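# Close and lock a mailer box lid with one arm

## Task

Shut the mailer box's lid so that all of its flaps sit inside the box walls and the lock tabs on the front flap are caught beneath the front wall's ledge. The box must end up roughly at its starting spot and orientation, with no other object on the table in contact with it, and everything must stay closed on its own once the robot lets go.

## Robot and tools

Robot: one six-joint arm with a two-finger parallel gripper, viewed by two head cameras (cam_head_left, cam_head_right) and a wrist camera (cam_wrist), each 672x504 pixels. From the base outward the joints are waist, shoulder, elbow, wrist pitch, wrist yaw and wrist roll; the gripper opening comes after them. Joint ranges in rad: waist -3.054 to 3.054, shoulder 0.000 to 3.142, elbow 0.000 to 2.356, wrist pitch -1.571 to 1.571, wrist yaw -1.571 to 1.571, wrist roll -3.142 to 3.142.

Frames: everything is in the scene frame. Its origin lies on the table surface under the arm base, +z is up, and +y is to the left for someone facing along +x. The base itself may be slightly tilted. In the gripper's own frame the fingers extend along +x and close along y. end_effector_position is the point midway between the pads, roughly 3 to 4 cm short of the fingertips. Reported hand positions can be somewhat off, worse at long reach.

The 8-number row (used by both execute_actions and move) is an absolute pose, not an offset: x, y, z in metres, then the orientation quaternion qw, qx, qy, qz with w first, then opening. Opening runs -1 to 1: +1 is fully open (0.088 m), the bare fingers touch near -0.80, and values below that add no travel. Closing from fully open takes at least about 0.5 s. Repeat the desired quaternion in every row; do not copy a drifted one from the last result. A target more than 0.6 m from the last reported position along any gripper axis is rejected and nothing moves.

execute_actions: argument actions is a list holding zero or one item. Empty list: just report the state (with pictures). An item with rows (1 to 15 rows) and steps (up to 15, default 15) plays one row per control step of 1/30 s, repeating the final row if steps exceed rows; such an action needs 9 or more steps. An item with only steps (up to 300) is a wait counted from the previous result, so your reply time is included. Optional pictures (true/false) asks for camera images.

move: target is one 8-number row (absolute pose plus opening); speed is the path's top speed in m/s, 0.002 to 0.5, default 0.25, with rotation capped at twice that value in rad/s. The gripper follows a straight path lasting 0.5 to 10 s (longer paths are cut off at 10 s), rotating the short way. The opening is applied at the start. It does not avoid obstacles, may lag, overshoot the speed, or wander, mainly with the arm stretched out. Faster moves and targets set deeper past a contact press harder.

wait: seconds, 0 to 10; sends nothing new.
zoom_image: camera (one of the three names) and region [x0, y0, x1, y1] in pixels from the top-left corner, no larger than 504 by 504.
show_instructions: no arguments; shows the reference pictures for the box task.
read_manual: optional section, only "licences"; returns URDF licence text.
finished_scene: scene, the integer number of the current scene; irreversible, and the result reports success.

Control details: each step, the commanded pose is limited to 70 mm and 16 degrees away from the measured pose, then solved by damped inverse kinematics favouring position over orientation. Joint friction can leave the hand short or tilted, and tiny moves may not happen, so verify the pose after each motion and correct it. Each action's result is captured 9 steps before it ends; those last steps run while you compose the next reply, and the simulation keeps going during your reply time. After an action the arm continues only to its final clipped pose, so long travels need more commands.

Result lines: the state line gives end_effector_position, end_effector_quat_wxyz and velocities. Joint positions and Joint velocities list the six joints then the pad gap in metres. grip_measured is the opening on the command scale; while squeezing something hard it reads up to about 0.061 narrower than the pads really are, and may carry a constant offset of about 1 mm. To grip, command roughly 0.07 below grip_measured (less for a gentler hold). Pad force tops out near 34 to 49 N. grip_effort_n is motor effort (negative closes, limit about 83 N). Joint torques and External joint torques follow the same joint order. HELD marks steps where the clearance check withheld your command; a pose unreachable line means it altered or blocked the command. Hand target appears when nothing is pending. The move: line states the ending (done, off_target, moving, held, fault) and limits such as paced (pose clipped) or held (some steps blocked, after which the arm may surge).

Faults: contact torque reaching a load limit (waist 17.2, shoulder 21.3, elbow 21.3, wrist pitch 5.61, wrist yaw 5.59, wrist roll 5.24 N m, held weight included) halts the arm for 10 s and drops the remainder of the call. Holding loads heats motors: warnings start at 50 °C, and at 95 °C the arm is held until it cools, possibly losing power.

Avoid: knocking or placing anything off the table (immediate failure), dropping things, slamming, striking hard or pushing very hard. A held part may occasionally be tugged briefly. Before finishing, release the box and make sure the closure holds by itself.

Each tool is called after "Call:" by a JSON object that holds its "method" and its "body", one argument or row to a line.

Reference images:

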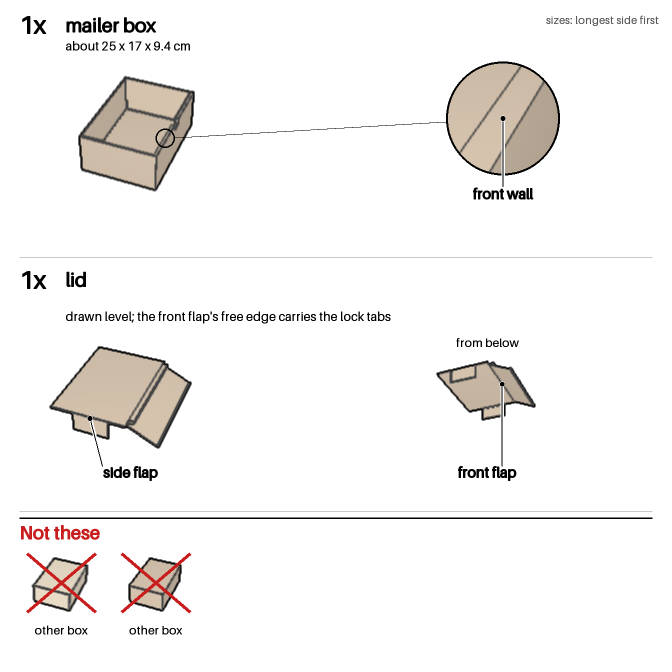

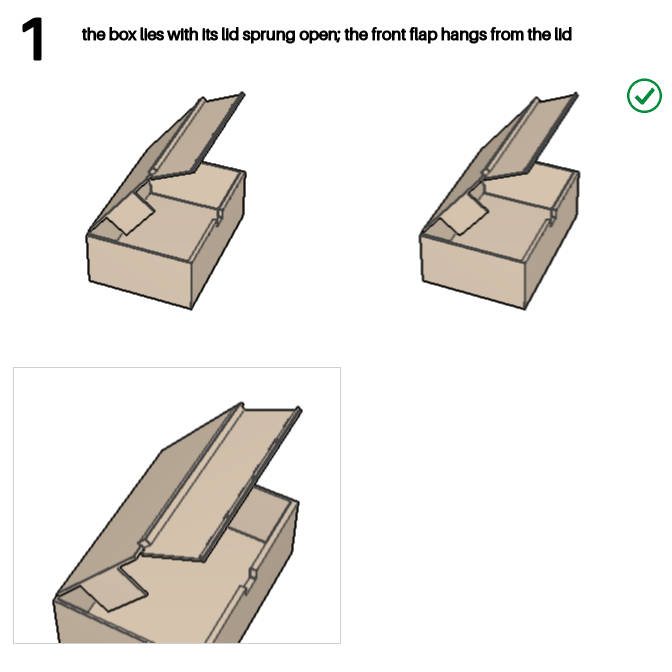

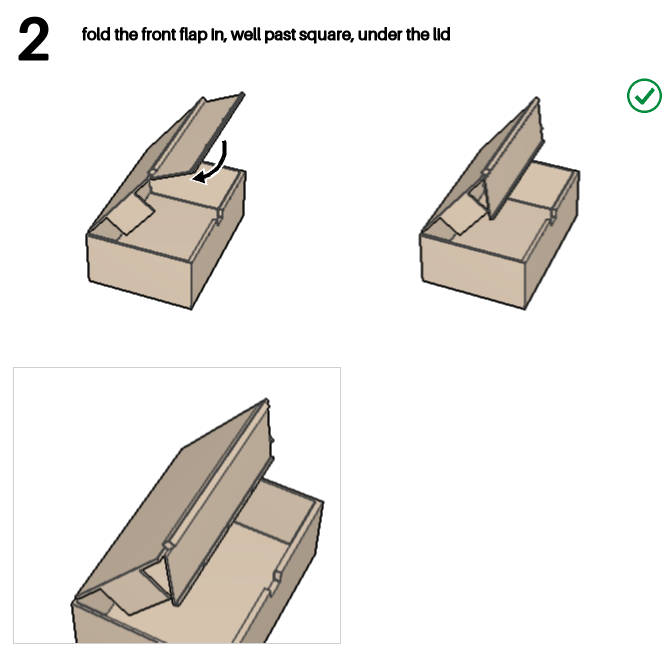

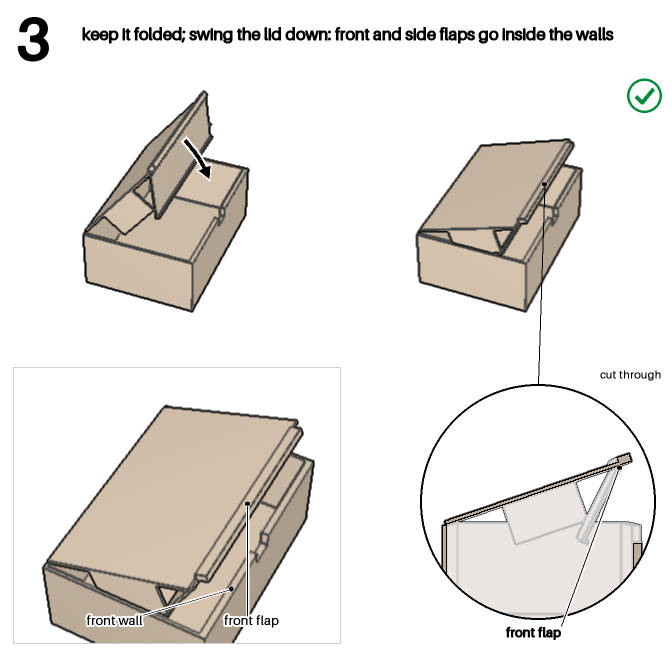

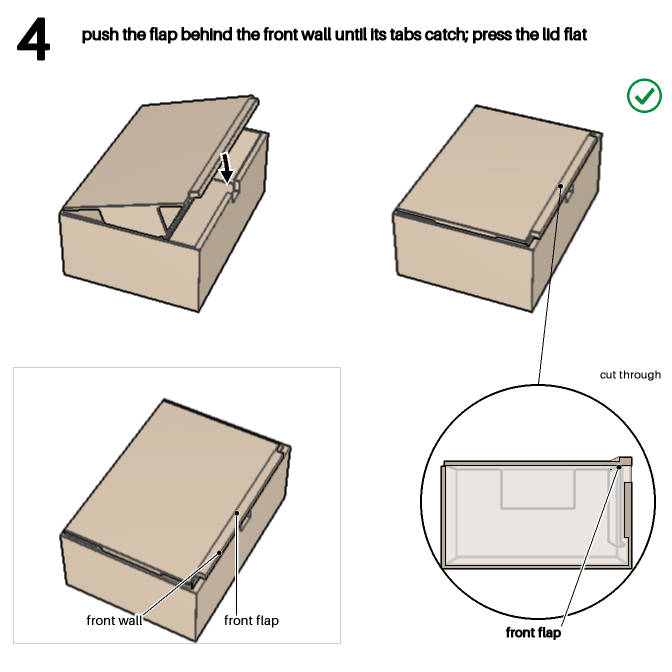

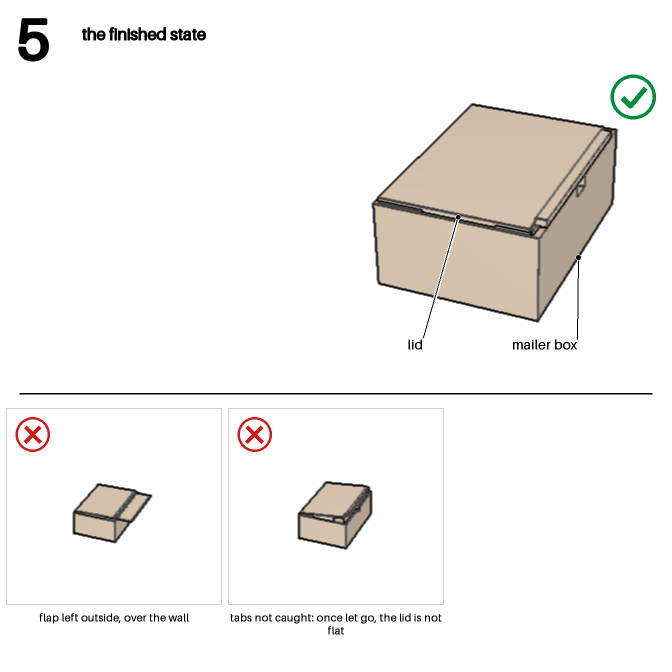

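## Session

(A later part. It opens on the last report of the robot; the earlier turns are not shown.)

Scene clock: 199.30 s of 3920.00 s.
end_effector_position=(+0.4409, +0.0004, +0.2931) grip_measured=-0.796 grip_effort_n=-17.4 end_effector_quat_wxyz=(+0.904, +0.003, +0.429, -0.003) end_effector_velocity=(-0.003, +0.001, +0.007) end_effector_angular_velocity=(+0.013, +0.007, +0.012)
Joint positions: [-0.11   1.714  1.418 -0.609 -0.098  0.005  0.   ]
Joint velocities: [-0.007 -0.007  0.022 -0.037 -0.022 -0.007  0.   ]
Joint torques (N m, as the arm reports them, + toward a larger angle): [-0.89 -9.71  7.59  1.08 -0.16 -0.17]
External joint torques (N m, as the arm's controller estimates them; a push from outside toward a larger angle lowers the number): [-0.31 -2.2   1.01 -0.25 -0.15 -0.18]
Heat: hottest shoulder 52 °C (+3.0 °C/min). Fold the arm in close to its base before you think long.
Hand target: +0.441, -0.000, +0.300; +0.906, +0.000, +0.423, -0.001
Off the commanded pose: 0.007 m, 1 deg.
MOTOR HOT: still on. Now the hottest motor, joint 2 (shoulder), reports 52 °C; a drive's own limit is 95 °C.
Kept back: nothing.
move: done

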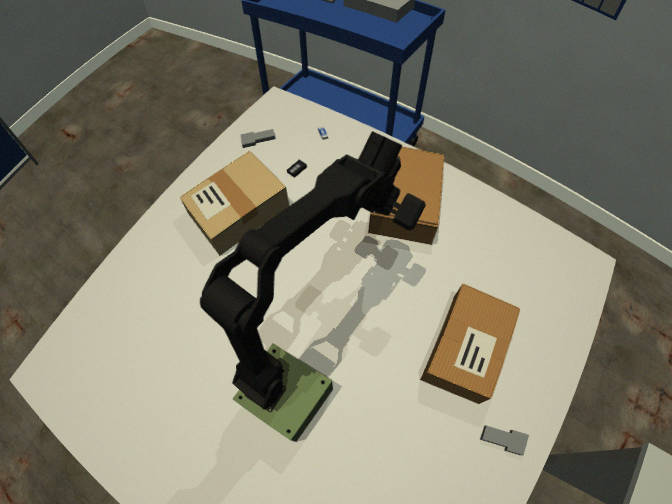

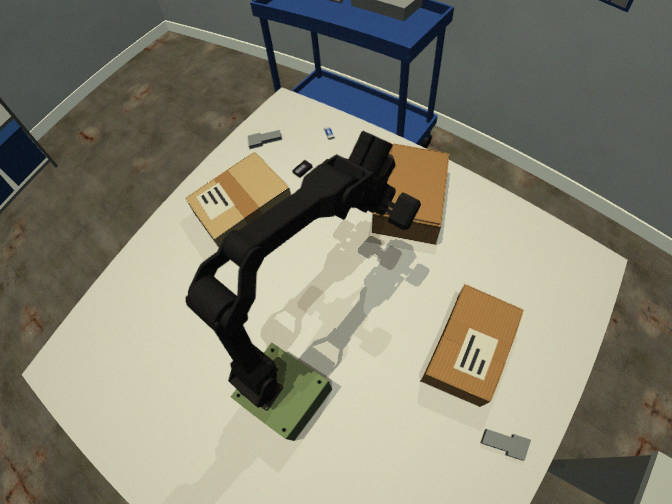

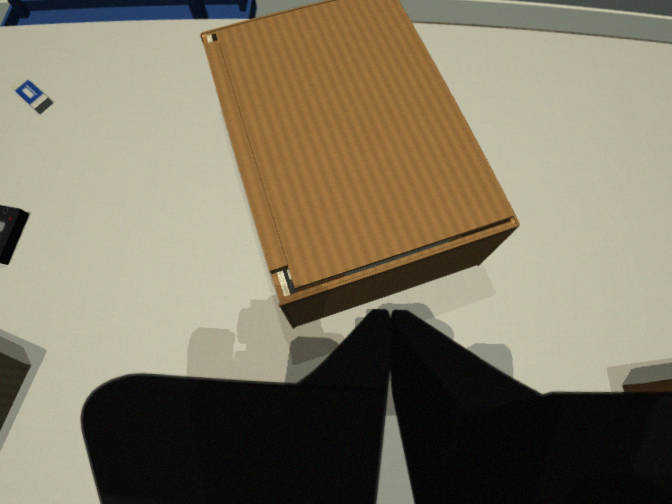

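Call:
{"method": "move", "body": {
  "target": [0.597,-0.007,0.155,0.939,-0.037,0.3235,0.107,0.95]
}}

Call:
{"method": "move", "body": {
  "target": [0.595,-0.007,0.114,0.939,-0.037,0.3235,0.107,0.95],
  "speed": 0.05
}}

Call:
{"method": "move", "body": {
  "target": [0.571,0.013,0.114,0.939,0.037,0.3235,-0.107,0.95],
  "speed": 0.08
}}

Scene clock: 201.87 s of 3920.00 s.
end_effector_position=(+0.5939, -0.0049, +0.1594) grip_measured=+0.946 grip_effort_n=20.7 end_effector_quat_wxyz=(+0.940, -0.036, +0.323, +0.107) end_effector_velocity=(-0.002, +0.001, -0.012) end_effector_angular_velocity=(+0.022, +0.028, +0.008)
Joint positions: [-0.134  2.347  1.642  0.01  -0.296 -0.135  0.085]
Joint velocities: [-0.002  0.022  0.002 -0.007 -0.022  0.007 -0.   ]
Joint torques (N m, as the arm reports them, + toward a larger angle): [ -1.27 -11.27   7.26   1.76  -0.25  -0.17]
External joint torques (N m, as the arm's controller estimates them; a push from outside toward a larger angle lowers the number): [-0.37  0.07  0.96  0.25 -0.16 -0.17]
Heat: hottest shoulder 52 °C (+2.0 °C/min). Fold the arm in close to its base before you think long.
Hand target: +0.596, -0.007, +0.155; +0.939, -0.037, +0.324, +0.108
Off the commanded pose: 0.006 m, 0 deg.
MOTOR HOT: still on. Now the hottest motor, joint 2 (shoulder), reports 52 °C; a drive's own limit is 95 °C.
Kept back: nothing.
move: done

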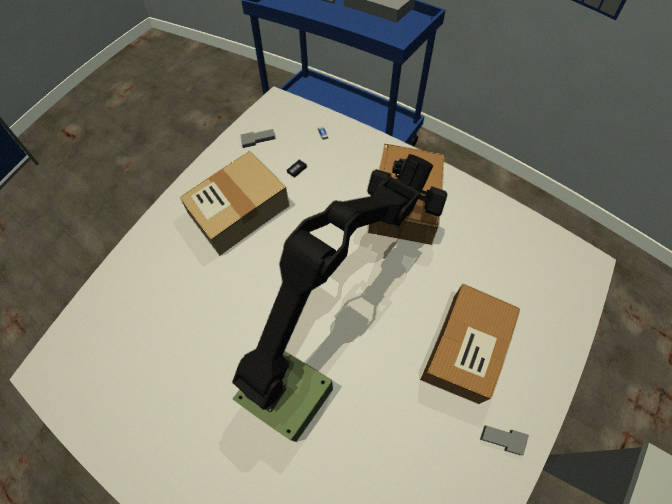

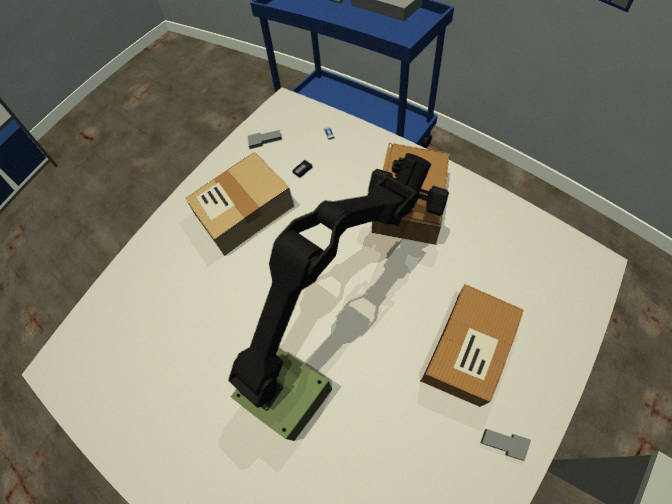

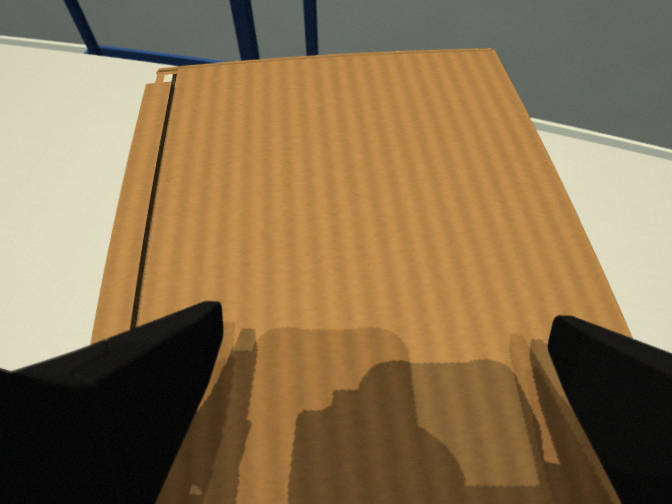

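Scene clock: 203.00 s of 3920.00 s.
end_effector_position=(+0.5997, -0.0066, +0.1371) grip_measured=+0.946 grip_effort_n=20.2 end_effector_quat_wxyz=(+0.946, -0.040, +0.304, +0.108) end_effector_velocity=(+0.001, +0.001, -0.004) end_effector_angular_velocity=(-0.005, -0.011, +0.029)
Joint positions: [-0.134  2.403  1.615  0.136 -0.298 -0.135  0.085]
Joint velocities: [-0.002  0.012 -0.002  0.022 -0.022 -0.022 -0.   ]
Joint torques (N m, as the arm reports them, + toward a larger angle): [-0.66 -9.49  4.49  1.46  0.07 -0.02]
External joint torques (N m, as the arm's controller estimates them; a push from outside toward a larger angle lowers the number): [ 0.27  1.88 -1.6  -0.08  0.15 -0.03]
Heat: hottest shoulder 52 °C (+2.0 °C/min). Fold the arm in close to its base before you think long.
Hand target: +0.594, -0.007, +0.114; +0.939, -0.037, +0.324, +0.107
Off the commanded pose: 0.024 m, 2 deg.
MOTOR HOT: still on. Now the hottest motor, joint 2 (shoulder), reports 52 °C; a drive's own limit is 95 °C.
Kept back: nothing.
move: off_target

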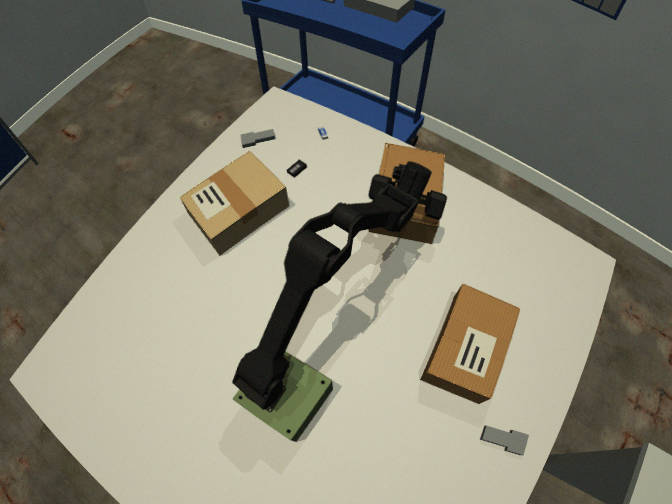

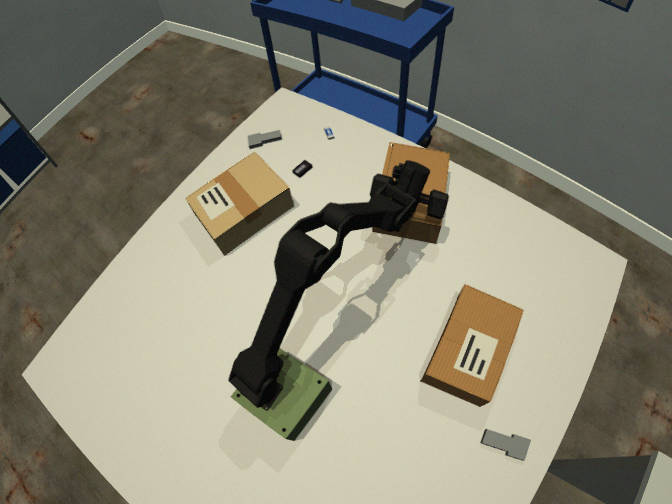

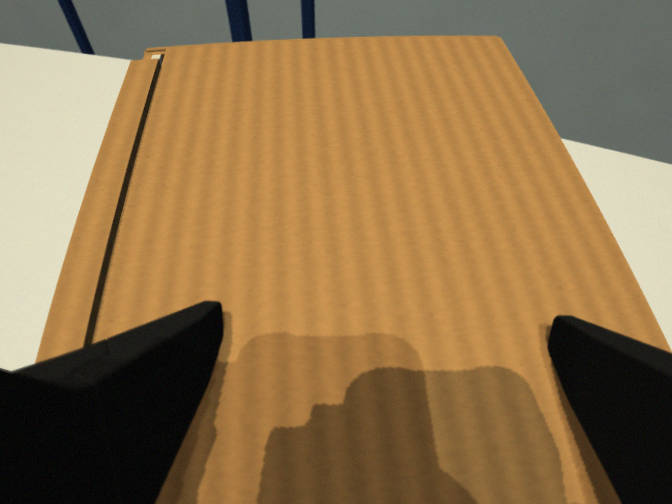

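Scene clock: 206.20 s of 3920.00 s.
end_effector_position=(+0.5800, +0.0051, +0.1326) grip_measured=+0.946 grip_effort_n=20.7 end_effector_quat_wxyz=(+0.947, +0.041, +0.298, -0.113) end_effector_velocity=(+0.000, +0.000, +0.002) end_effector_angular_velocity=(-0.010, -0.006, +0.001)
Joint positions: [0.008 2.334 1.483 0.194 0.186 0.245 0.085]
Joint velocities: [ 0.002 -0.002 -0.002  0.007  0.007 -0.007 -0.   ]
Joint torques (N m, as the arm reports them, + toward a larger angle): [  0.26 -11.04   3.27   0.47  -0.15   0.07]
External joint torques (N m, as the arm's controller estimates them; a push from outside toward a larger angle lowers the number): [ 1.15  0.01 -2.75 -1.12 -0.28  0.06]
Heat: hottest shoulder 52 °C (+2.0 °C/min). Fold the arm in close to its base before you think long.
Hand target: +0.571, +0.013, +0.114; +0.940, +0.037, +0.323, -0.107
Off the commanded pose: 0.022 m, 3 deg.
MOTOR HOT: still on. Now the hottest motor, joint 2 (shoulder), reports 52 °C; a drive's own limit is 95 °C.
Kept back: nothing.
move: off_target

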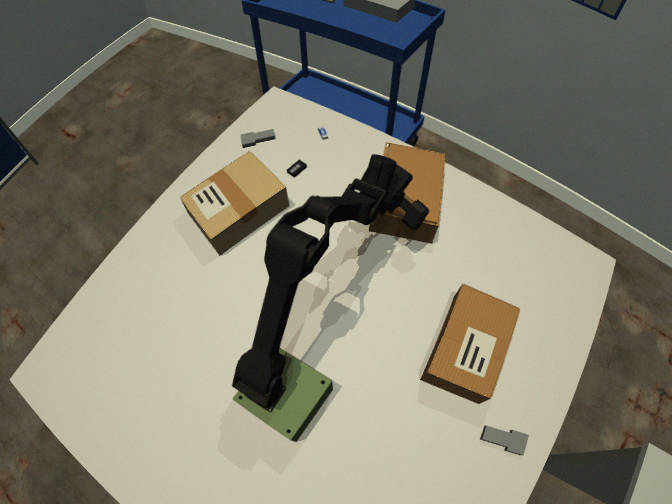

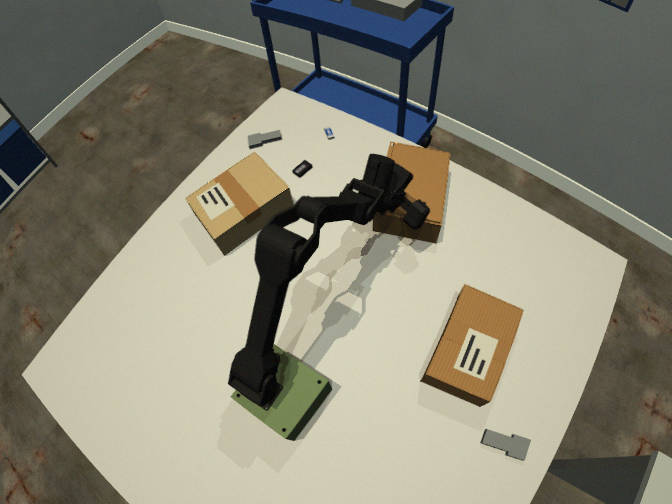

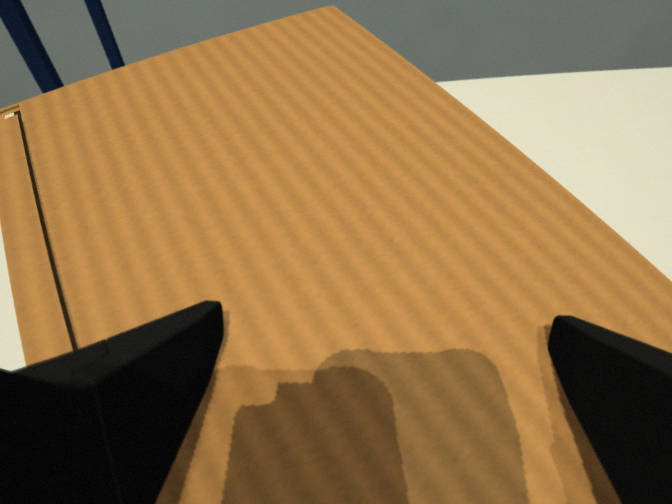

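Call:
{"method": "move", "body": {
  "target": [0.57,-0.02,0.18,0.939,0.037,0.3235,-0.107,-0.8]
}}

Call:
{"method": "move", "body": {
  "target": [0.565,-0.18,0.17,0.902,-0.098,0.311,0.284,-0.8],
  "speed": 0.4
}}

Call:
{"method": "move", "body": {
  "target": [0.572,-0.17,0.075,0.902,-0.098,0.311,0.284,-0.8]
}}

Call:
{"method": "move", "body": {
  "target": [0.562,-0.105,0.08,0.902,-0.098,0.311,0.284,-0.8],
  "speed": 0.05
}}

Scene clock: 207.87 s of 3920.00 s.
end_effector_position=(+0.5684, -0.0199, +0.1695) grip_measured=-0.795 grip_effort_n=-17.4 end_effector_quat_wxyz=(+0.936, +0.038, +0.332, -0.110) end_effector_velocity=(-0.000, -0.000, +0.001) end_effector_angular_velocity=(+0.010, +0.001, -0.002)
Joint positions: [-0.056  2.233  1.515 -0.001  0.122  0.2    0.   ]
Joint velocities: [-0.002 -0.002  0.002 -0.007 -0.007  0.007 -0.   ]
Joint torques (N m, as the arm reports them, + toward a larger angle): [ -1.05 -13.8    6.9    1.34   0.01  -0.22]
External joint torques (N m, as the arm's controller estimates them; a push from outside toward a larger angle lowers the number): [-0.16 -3.13  0.66 -0.17 -0.1  -0.22]
Heat: hottest shoulder 53 °C (+3.0 °C/min). Fold the arm in close to its base before you think long.
Hand target: +0.570, -0.020, +0.180; +0.939, +0.037, +0.323, -0.107
Off the commanded pose: 0.011 m, 1 deg.
MOTOR HOT: still on. Now the hottest motor, joint 2 (shoulder), reports 53 °C; a drive's own limit is 95 °C.
Kept back: nothing.
move: off_target

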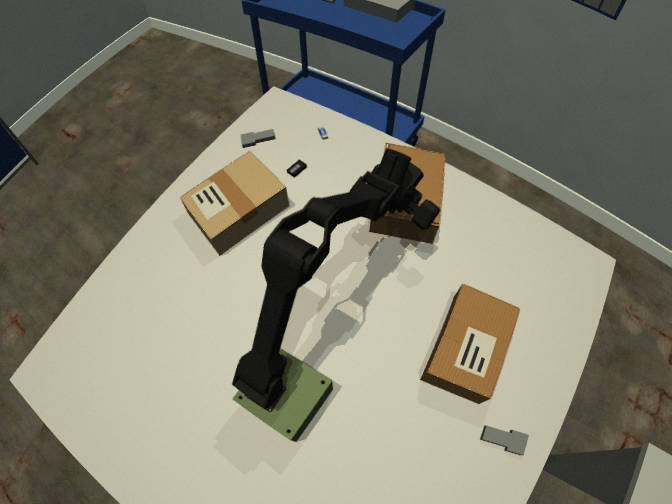

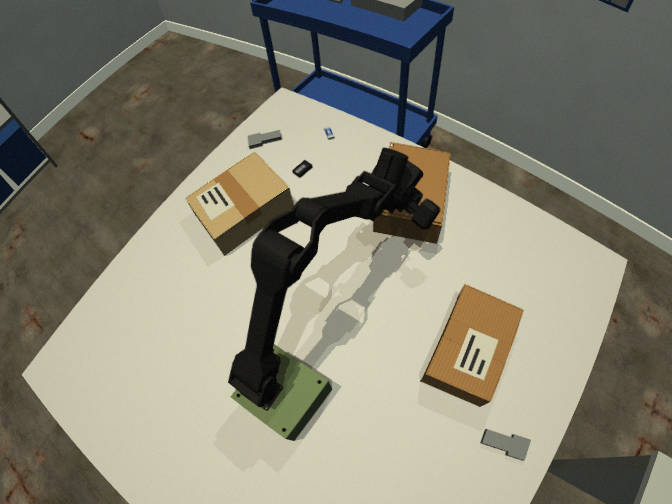

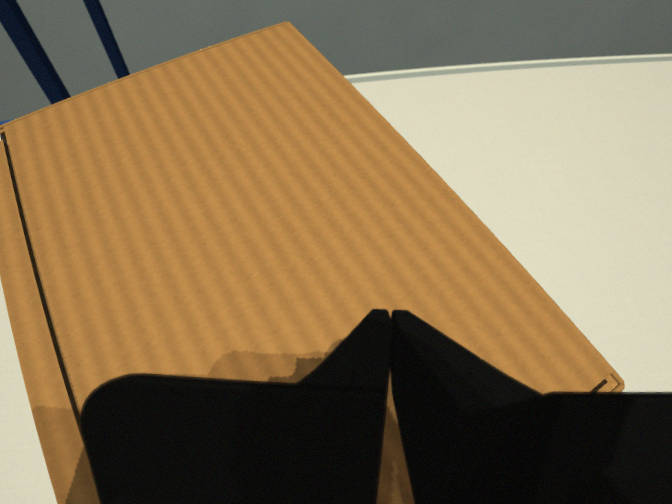

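Scene clock: 209.80 s of 3920.00 s.
end_effector_position=(+0.5651, -0.1791, +0.1754) grip_measured=-0.796 grip_effort_n=-17.0 end_effector_quat_wxyz=(+0.903, -0.099, +0.310, +0.280) end_effector_velocity=(-0.000, -0.001, -0.001) end_effector_angular_velocity=(+0.007, +0.015, +0.013)
Joint positions: [-0.547  2.65   2.275 -0.69  -0.832 -0.843  0.   ]
Joint velocities: [-0.002  0.032  0.066 -0.066 -0.007 -0.022  0.   ]
Joint torques (N m, as the arm reports them, + toward a larger angle): [ -0.94 -12.53   7.34   0.77  -0.65  -0.23]
External joint torques (N m, as the arm's controller estimates them; a push from outside toward a larger angle lowers the number): [-0.1   0.03  1.04 -0.26 -0.22 -0.23]
Heat: hottest shoulder 53 °C (+3.0 °C/min). Fold the arm in close to its base before you think long.
Hand target: +0.565, -0.180, +0.170; +0.902, -0.098, +0.311, +0.283
Off the commanded pose: 0.006 m, 1 deg.
MOTOR HOT: still on. Now the hottest motor, joint 2 (shoulder), reports 53 °C; a drive's own limit is 95 °C.
Kept back: nothing.
move: done

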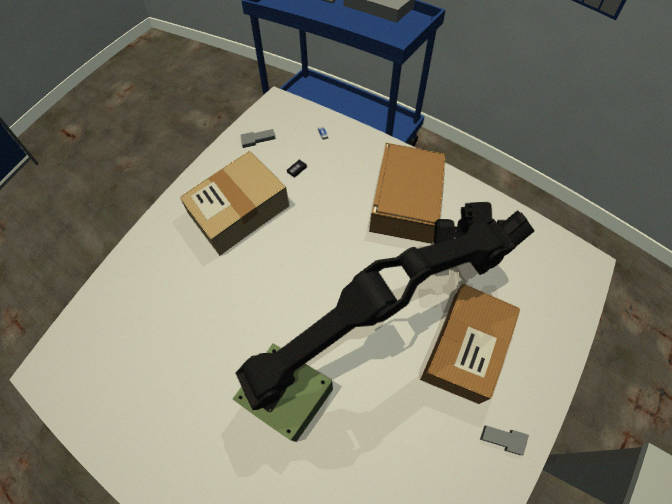

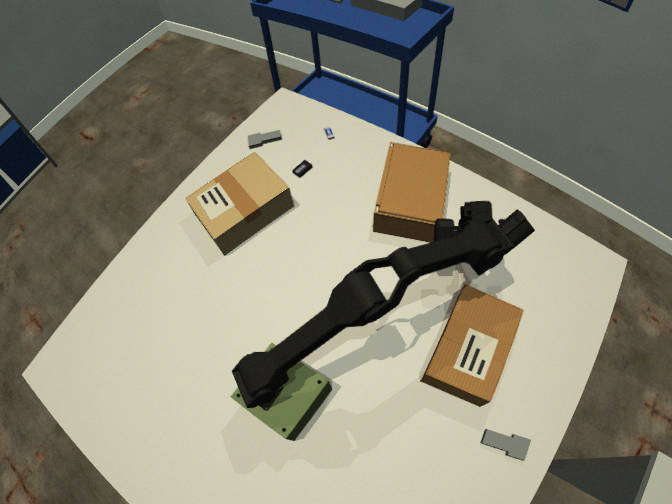

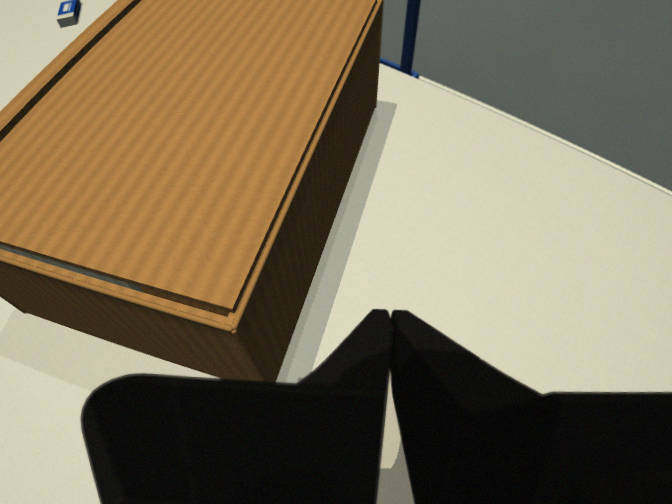

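Scene clock: 210.80 s of 3920.00 s.
end_effector_position=(+0.5704, -0.1701, +0.0812) grip_measured=-0.796 grip_effort_n=-17.0 end_effector_quat_wxyz=(+0.902, -0.101, +0.309, +0.285) end_effector_velocity=(-0.003, +0.000, -0.005) end_effector_angular_velocity=(+0.009, +0.009, +0.005)
Joint positions: [-0.518  2.772  2.129 -0.402 -0.824 -0.819  0.   ]
Joint velocities: [-0.002  0.007 -0.002 -0.007 -0.007 -0.007  0.   ]
Joint torques (N m, as the arm reports them, + toward a larger angle): [ -0.74 -12.65   6.83   1.26  -0.39   0.2 ]
External joint torques (N m, as the arm's controller estimates them; a push from outside toward a larger angle lowers the number): [ 0.11 -0.13  0.95  0.23  0.02  0.19]
Heat: hottest shoulder 53 °C (+3.0 °C/min). Fold the arm in close to its base before you think long.
Hand target: +0.571, -0.170, +0.075; +0.902, -0.098, +0.311, +0.284
Off the commanded pose: 0.006 m, 0 deg.
MOTOR HOT: still on. Now the hottest motor, joint 2 (shoulder), reports 53 °C; a drive's own limit is 95 °C.
Kept back: nothing.
move: done

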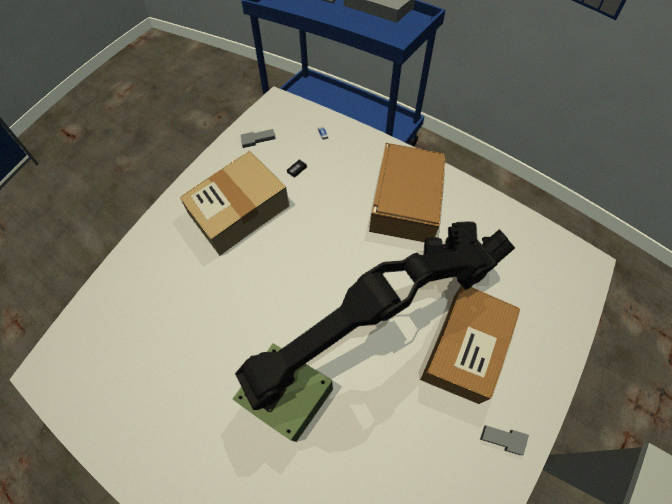

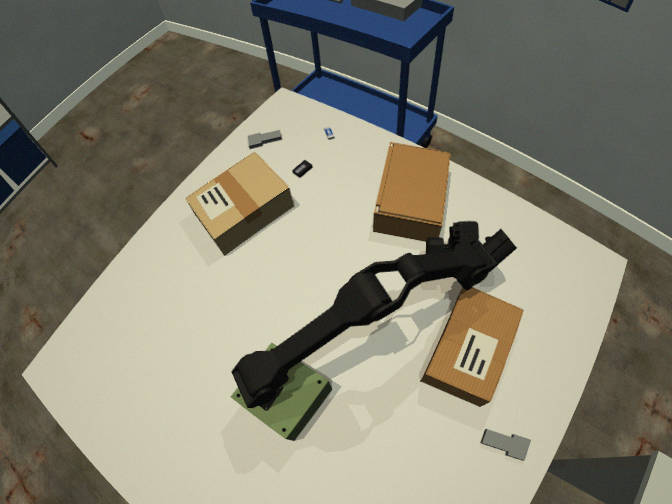

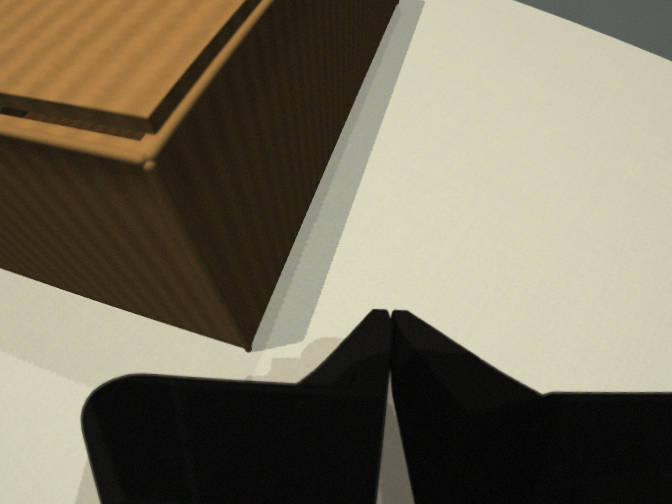

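Scene clock: 212.50 s of 3920.00 s.
end_effector_position=(+0.5598, -0.1082, +0.0708) grip_measured=-0.796 grip_effort_n=-16.5 end_effector_quat_wxyz=(+0.900, -0.095, +0.317, +0.285) end_effector_velocity=(-0.001, +0.003, +0.002) end_effector_angular_velocity=(+0.006, -0.010, +0.003)
Joint positions: [-0.415  2.629  1.804 -0.151 -0.765 -0.693  0.   ]
Joint velocities: [ 0.002 -0.012 -0.022  0.022 -0.007  0.007  0.   ]
Joint torques (N m, as the arm reports them, + toward a larger angle): [ -0.55 -16.23   4.52   1.4   -0.28   0.22]
External joint torques (N m, as the arm's controller estimates them; a push from outside toward a larger angle lowers the number): [ 0.21 -4.29 -1.17  0.26  0.09  0.22]
Heat: hottest shoulder 54 °C (+4.1 °C/min). Fold the arm in close to its base before you think long.
Hand target: +0.562, -0.105, +0.080; +0.902, -0.098, +0.311, +0.284
Off the commanded pose: 0.010 m, 1 deg.
MOTOR HOT: still on. Now the hottest motor, joint 2 (shoulder), reports 54 °C; a drive's own limit is 95 °C.
Kept back: nothing.
move: off_target

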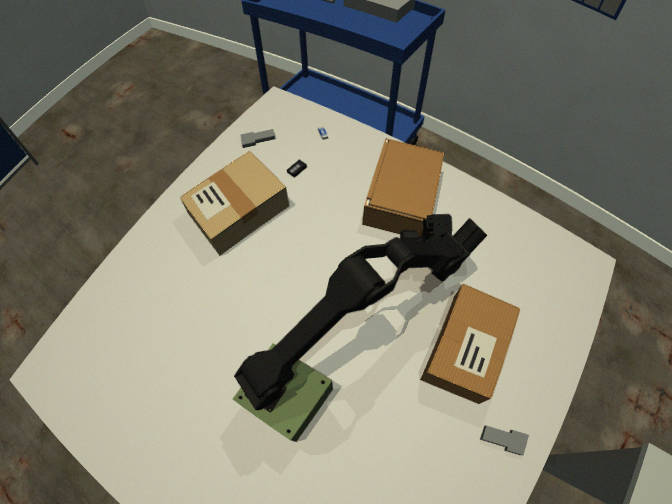

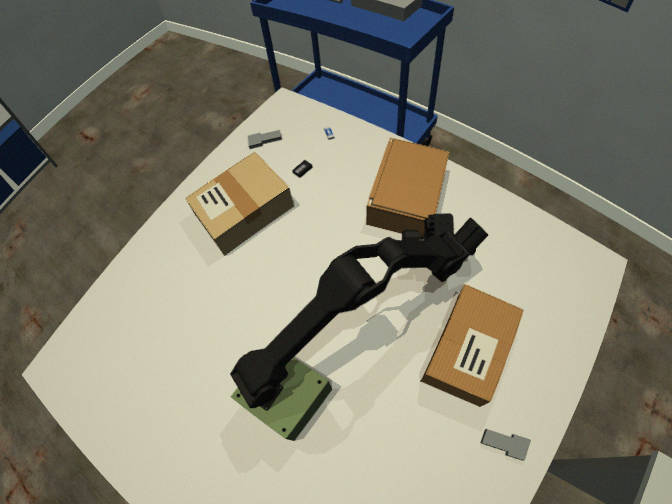

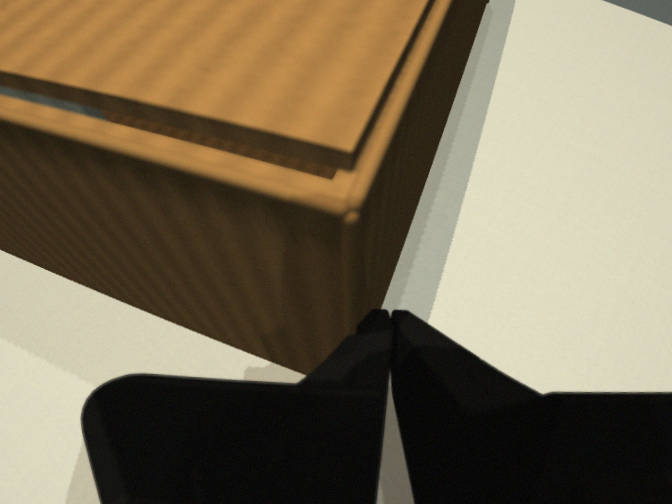

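Call:
{"method": "move", "body": {
  "target": [0.55,-0.15,0.17,0.902,-0.098,0.311,0.284,-0.8]
}}

Call:
{"method": "move", "body": {
  "target": [0.54,0.075,0.17,0.935,-0.048,0.322,0.140,0.0],
  "speed": 0.4
}}

Scene clock: 214.50 s of 3920.00 s.
end_effector_position=(+0.5493, -0.1492, +0.1639) grip_measured=-0.796 grip_effort_n=-17.0 end_effector_quat_wxyz=(+0.901, -0.093, +0.316, +0.283) end_effector_velocity=(+0.006, +0.000, +0.013) end_effector_angular_velocity=(-0.009, -0.025, +0.012)
Joint positions: [-0.51   2.515  1.983 -0.518 -0.816 -0.798  0.   ]
Joint velocities: [ 0.002  0.002  0.046 -0.022 -0.007 -0.007  0.   ]
Joint torques (N m, as the arm reports them, + toward a larger angle): [ -1.03 -14.04   6.89   0.82  -0.57  -0.18]
External joint torques (N m, as the arm's controller estimates them; a push from outside toward a larger angle lowers the number): [-0.21 -2.36  0.87 -0.2  -0.16 -0.18]
Heat: hottest shoulder 56 °C (+6.1 °C/min). Fold the arm in close to its base before you think long.
Hand target: +0.551, -0.150, +0.170; +0.902, -0.098, +0.310, +0.284
Off the commanded pose: 0.006 m, 1 deg.
MOTOR HOT: still on. Now the hottest motor, joint 2 (shoulder), reports 56 °C; a drive's own limit is 95 °C.
Kept back: nothing.
move: done

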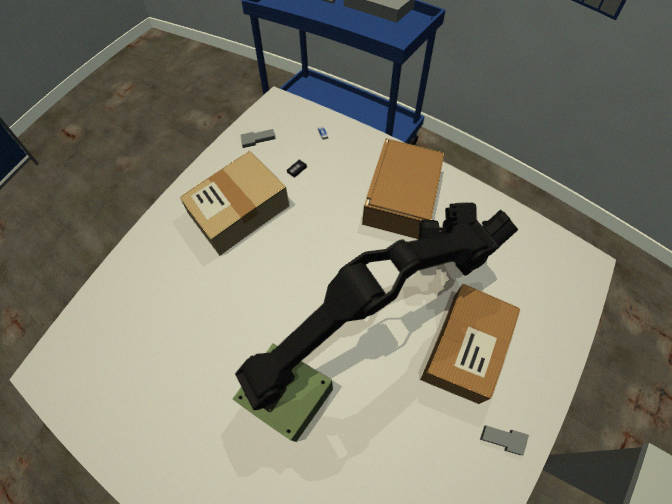

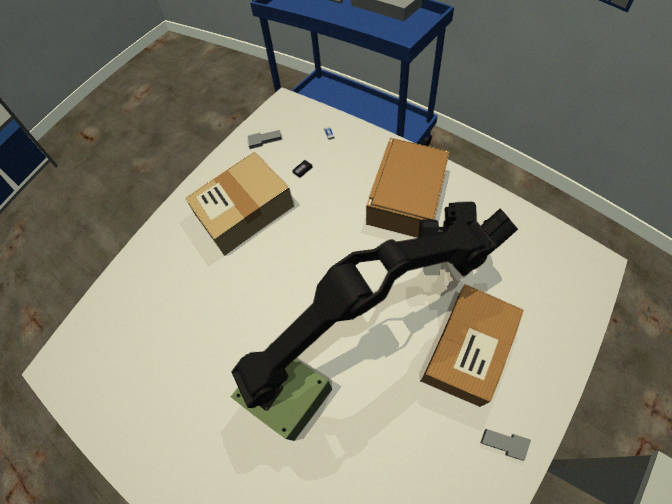

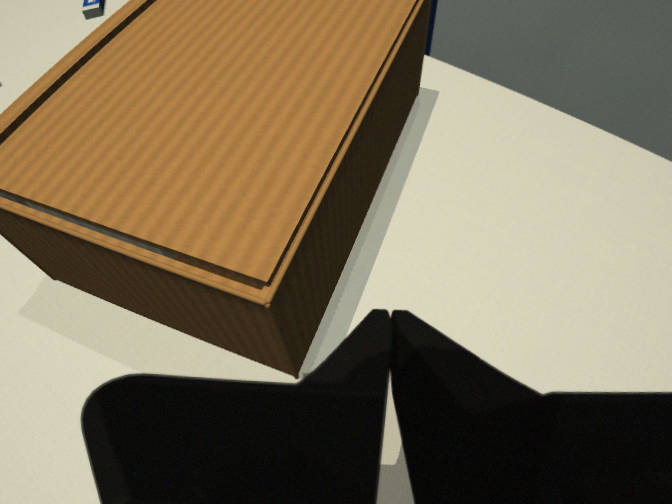

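Scene clock: 215.93 s of 3920.00 s.
end_effector_position=(+0.5400, +0.0739, +0.1632) grip_measured=-0.004 grip_effort_n=20.7 end_effector_quat_wxyz=(+0.932, -0.049, +0.329, +0.143) end_effector_velocity=(-0.006, -0.001, -0.006) end_effector_angular_velocity=(-0.003, +0.035, +0.005)
Joint positions: [ 0.017  2.153  1.356  0.106 -0.237 -0.089  0.039]
Joint velocities: [-0.002 -0.002 -0.002 -0.037 -0.007 -0.007 -0.   ]
Joint torques (N m, as the arm reports them, + toward a larger angle): [ -0.61 -13.78   5.01   1.75   0.     0.24]
External joint torques (N m, as the arm's controller estimates them; a push from outside toward a larger angle lowers the number): [ 0.3  -3.83 -0.98  0.25  0.05  0.24]
Heat: hottest shoulder 56 °C (+6.0 °C/min). Fold the arm in close to its base before you think long.
Hand target: +0.539, +0.075, +0.170; +0.935, -0.048, +0.323, +0.141
Off the commanded pose: 0.007 m, 1 deg.
MOTOR HOT: still on. Now the hottest motor, joint 2 (shoulder), reports 56 °C; a drive's own limit is 95 °C.
Kept back: nothing.
move: done; limits=paced

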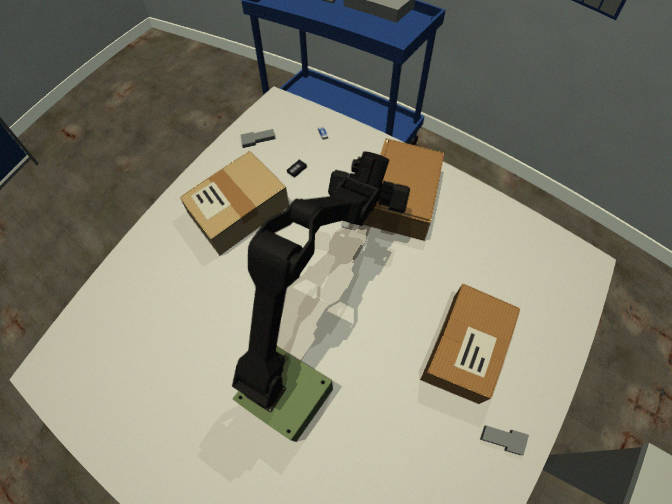

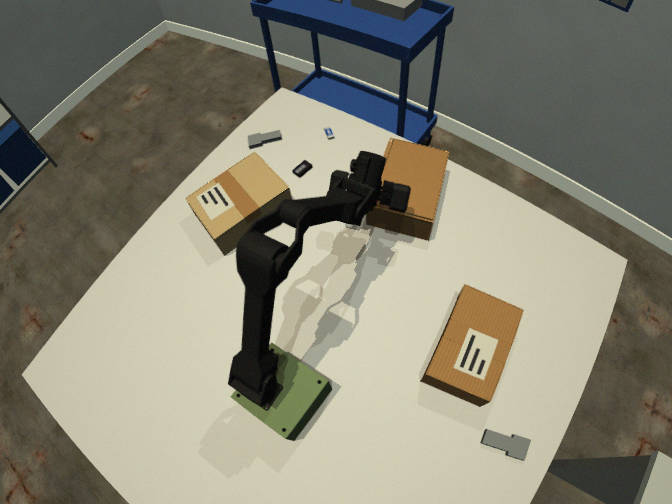

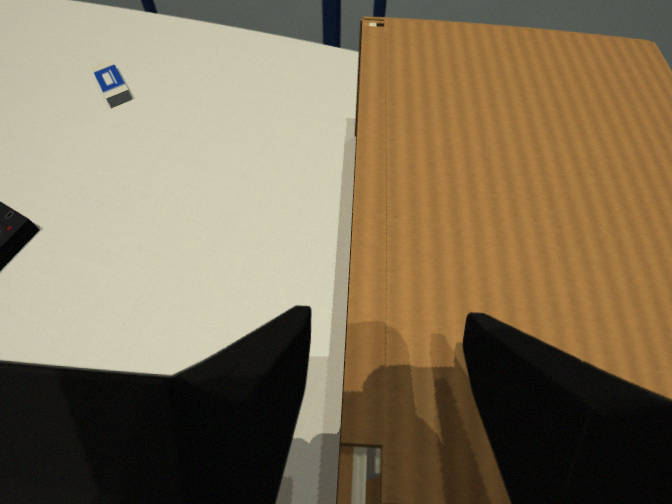

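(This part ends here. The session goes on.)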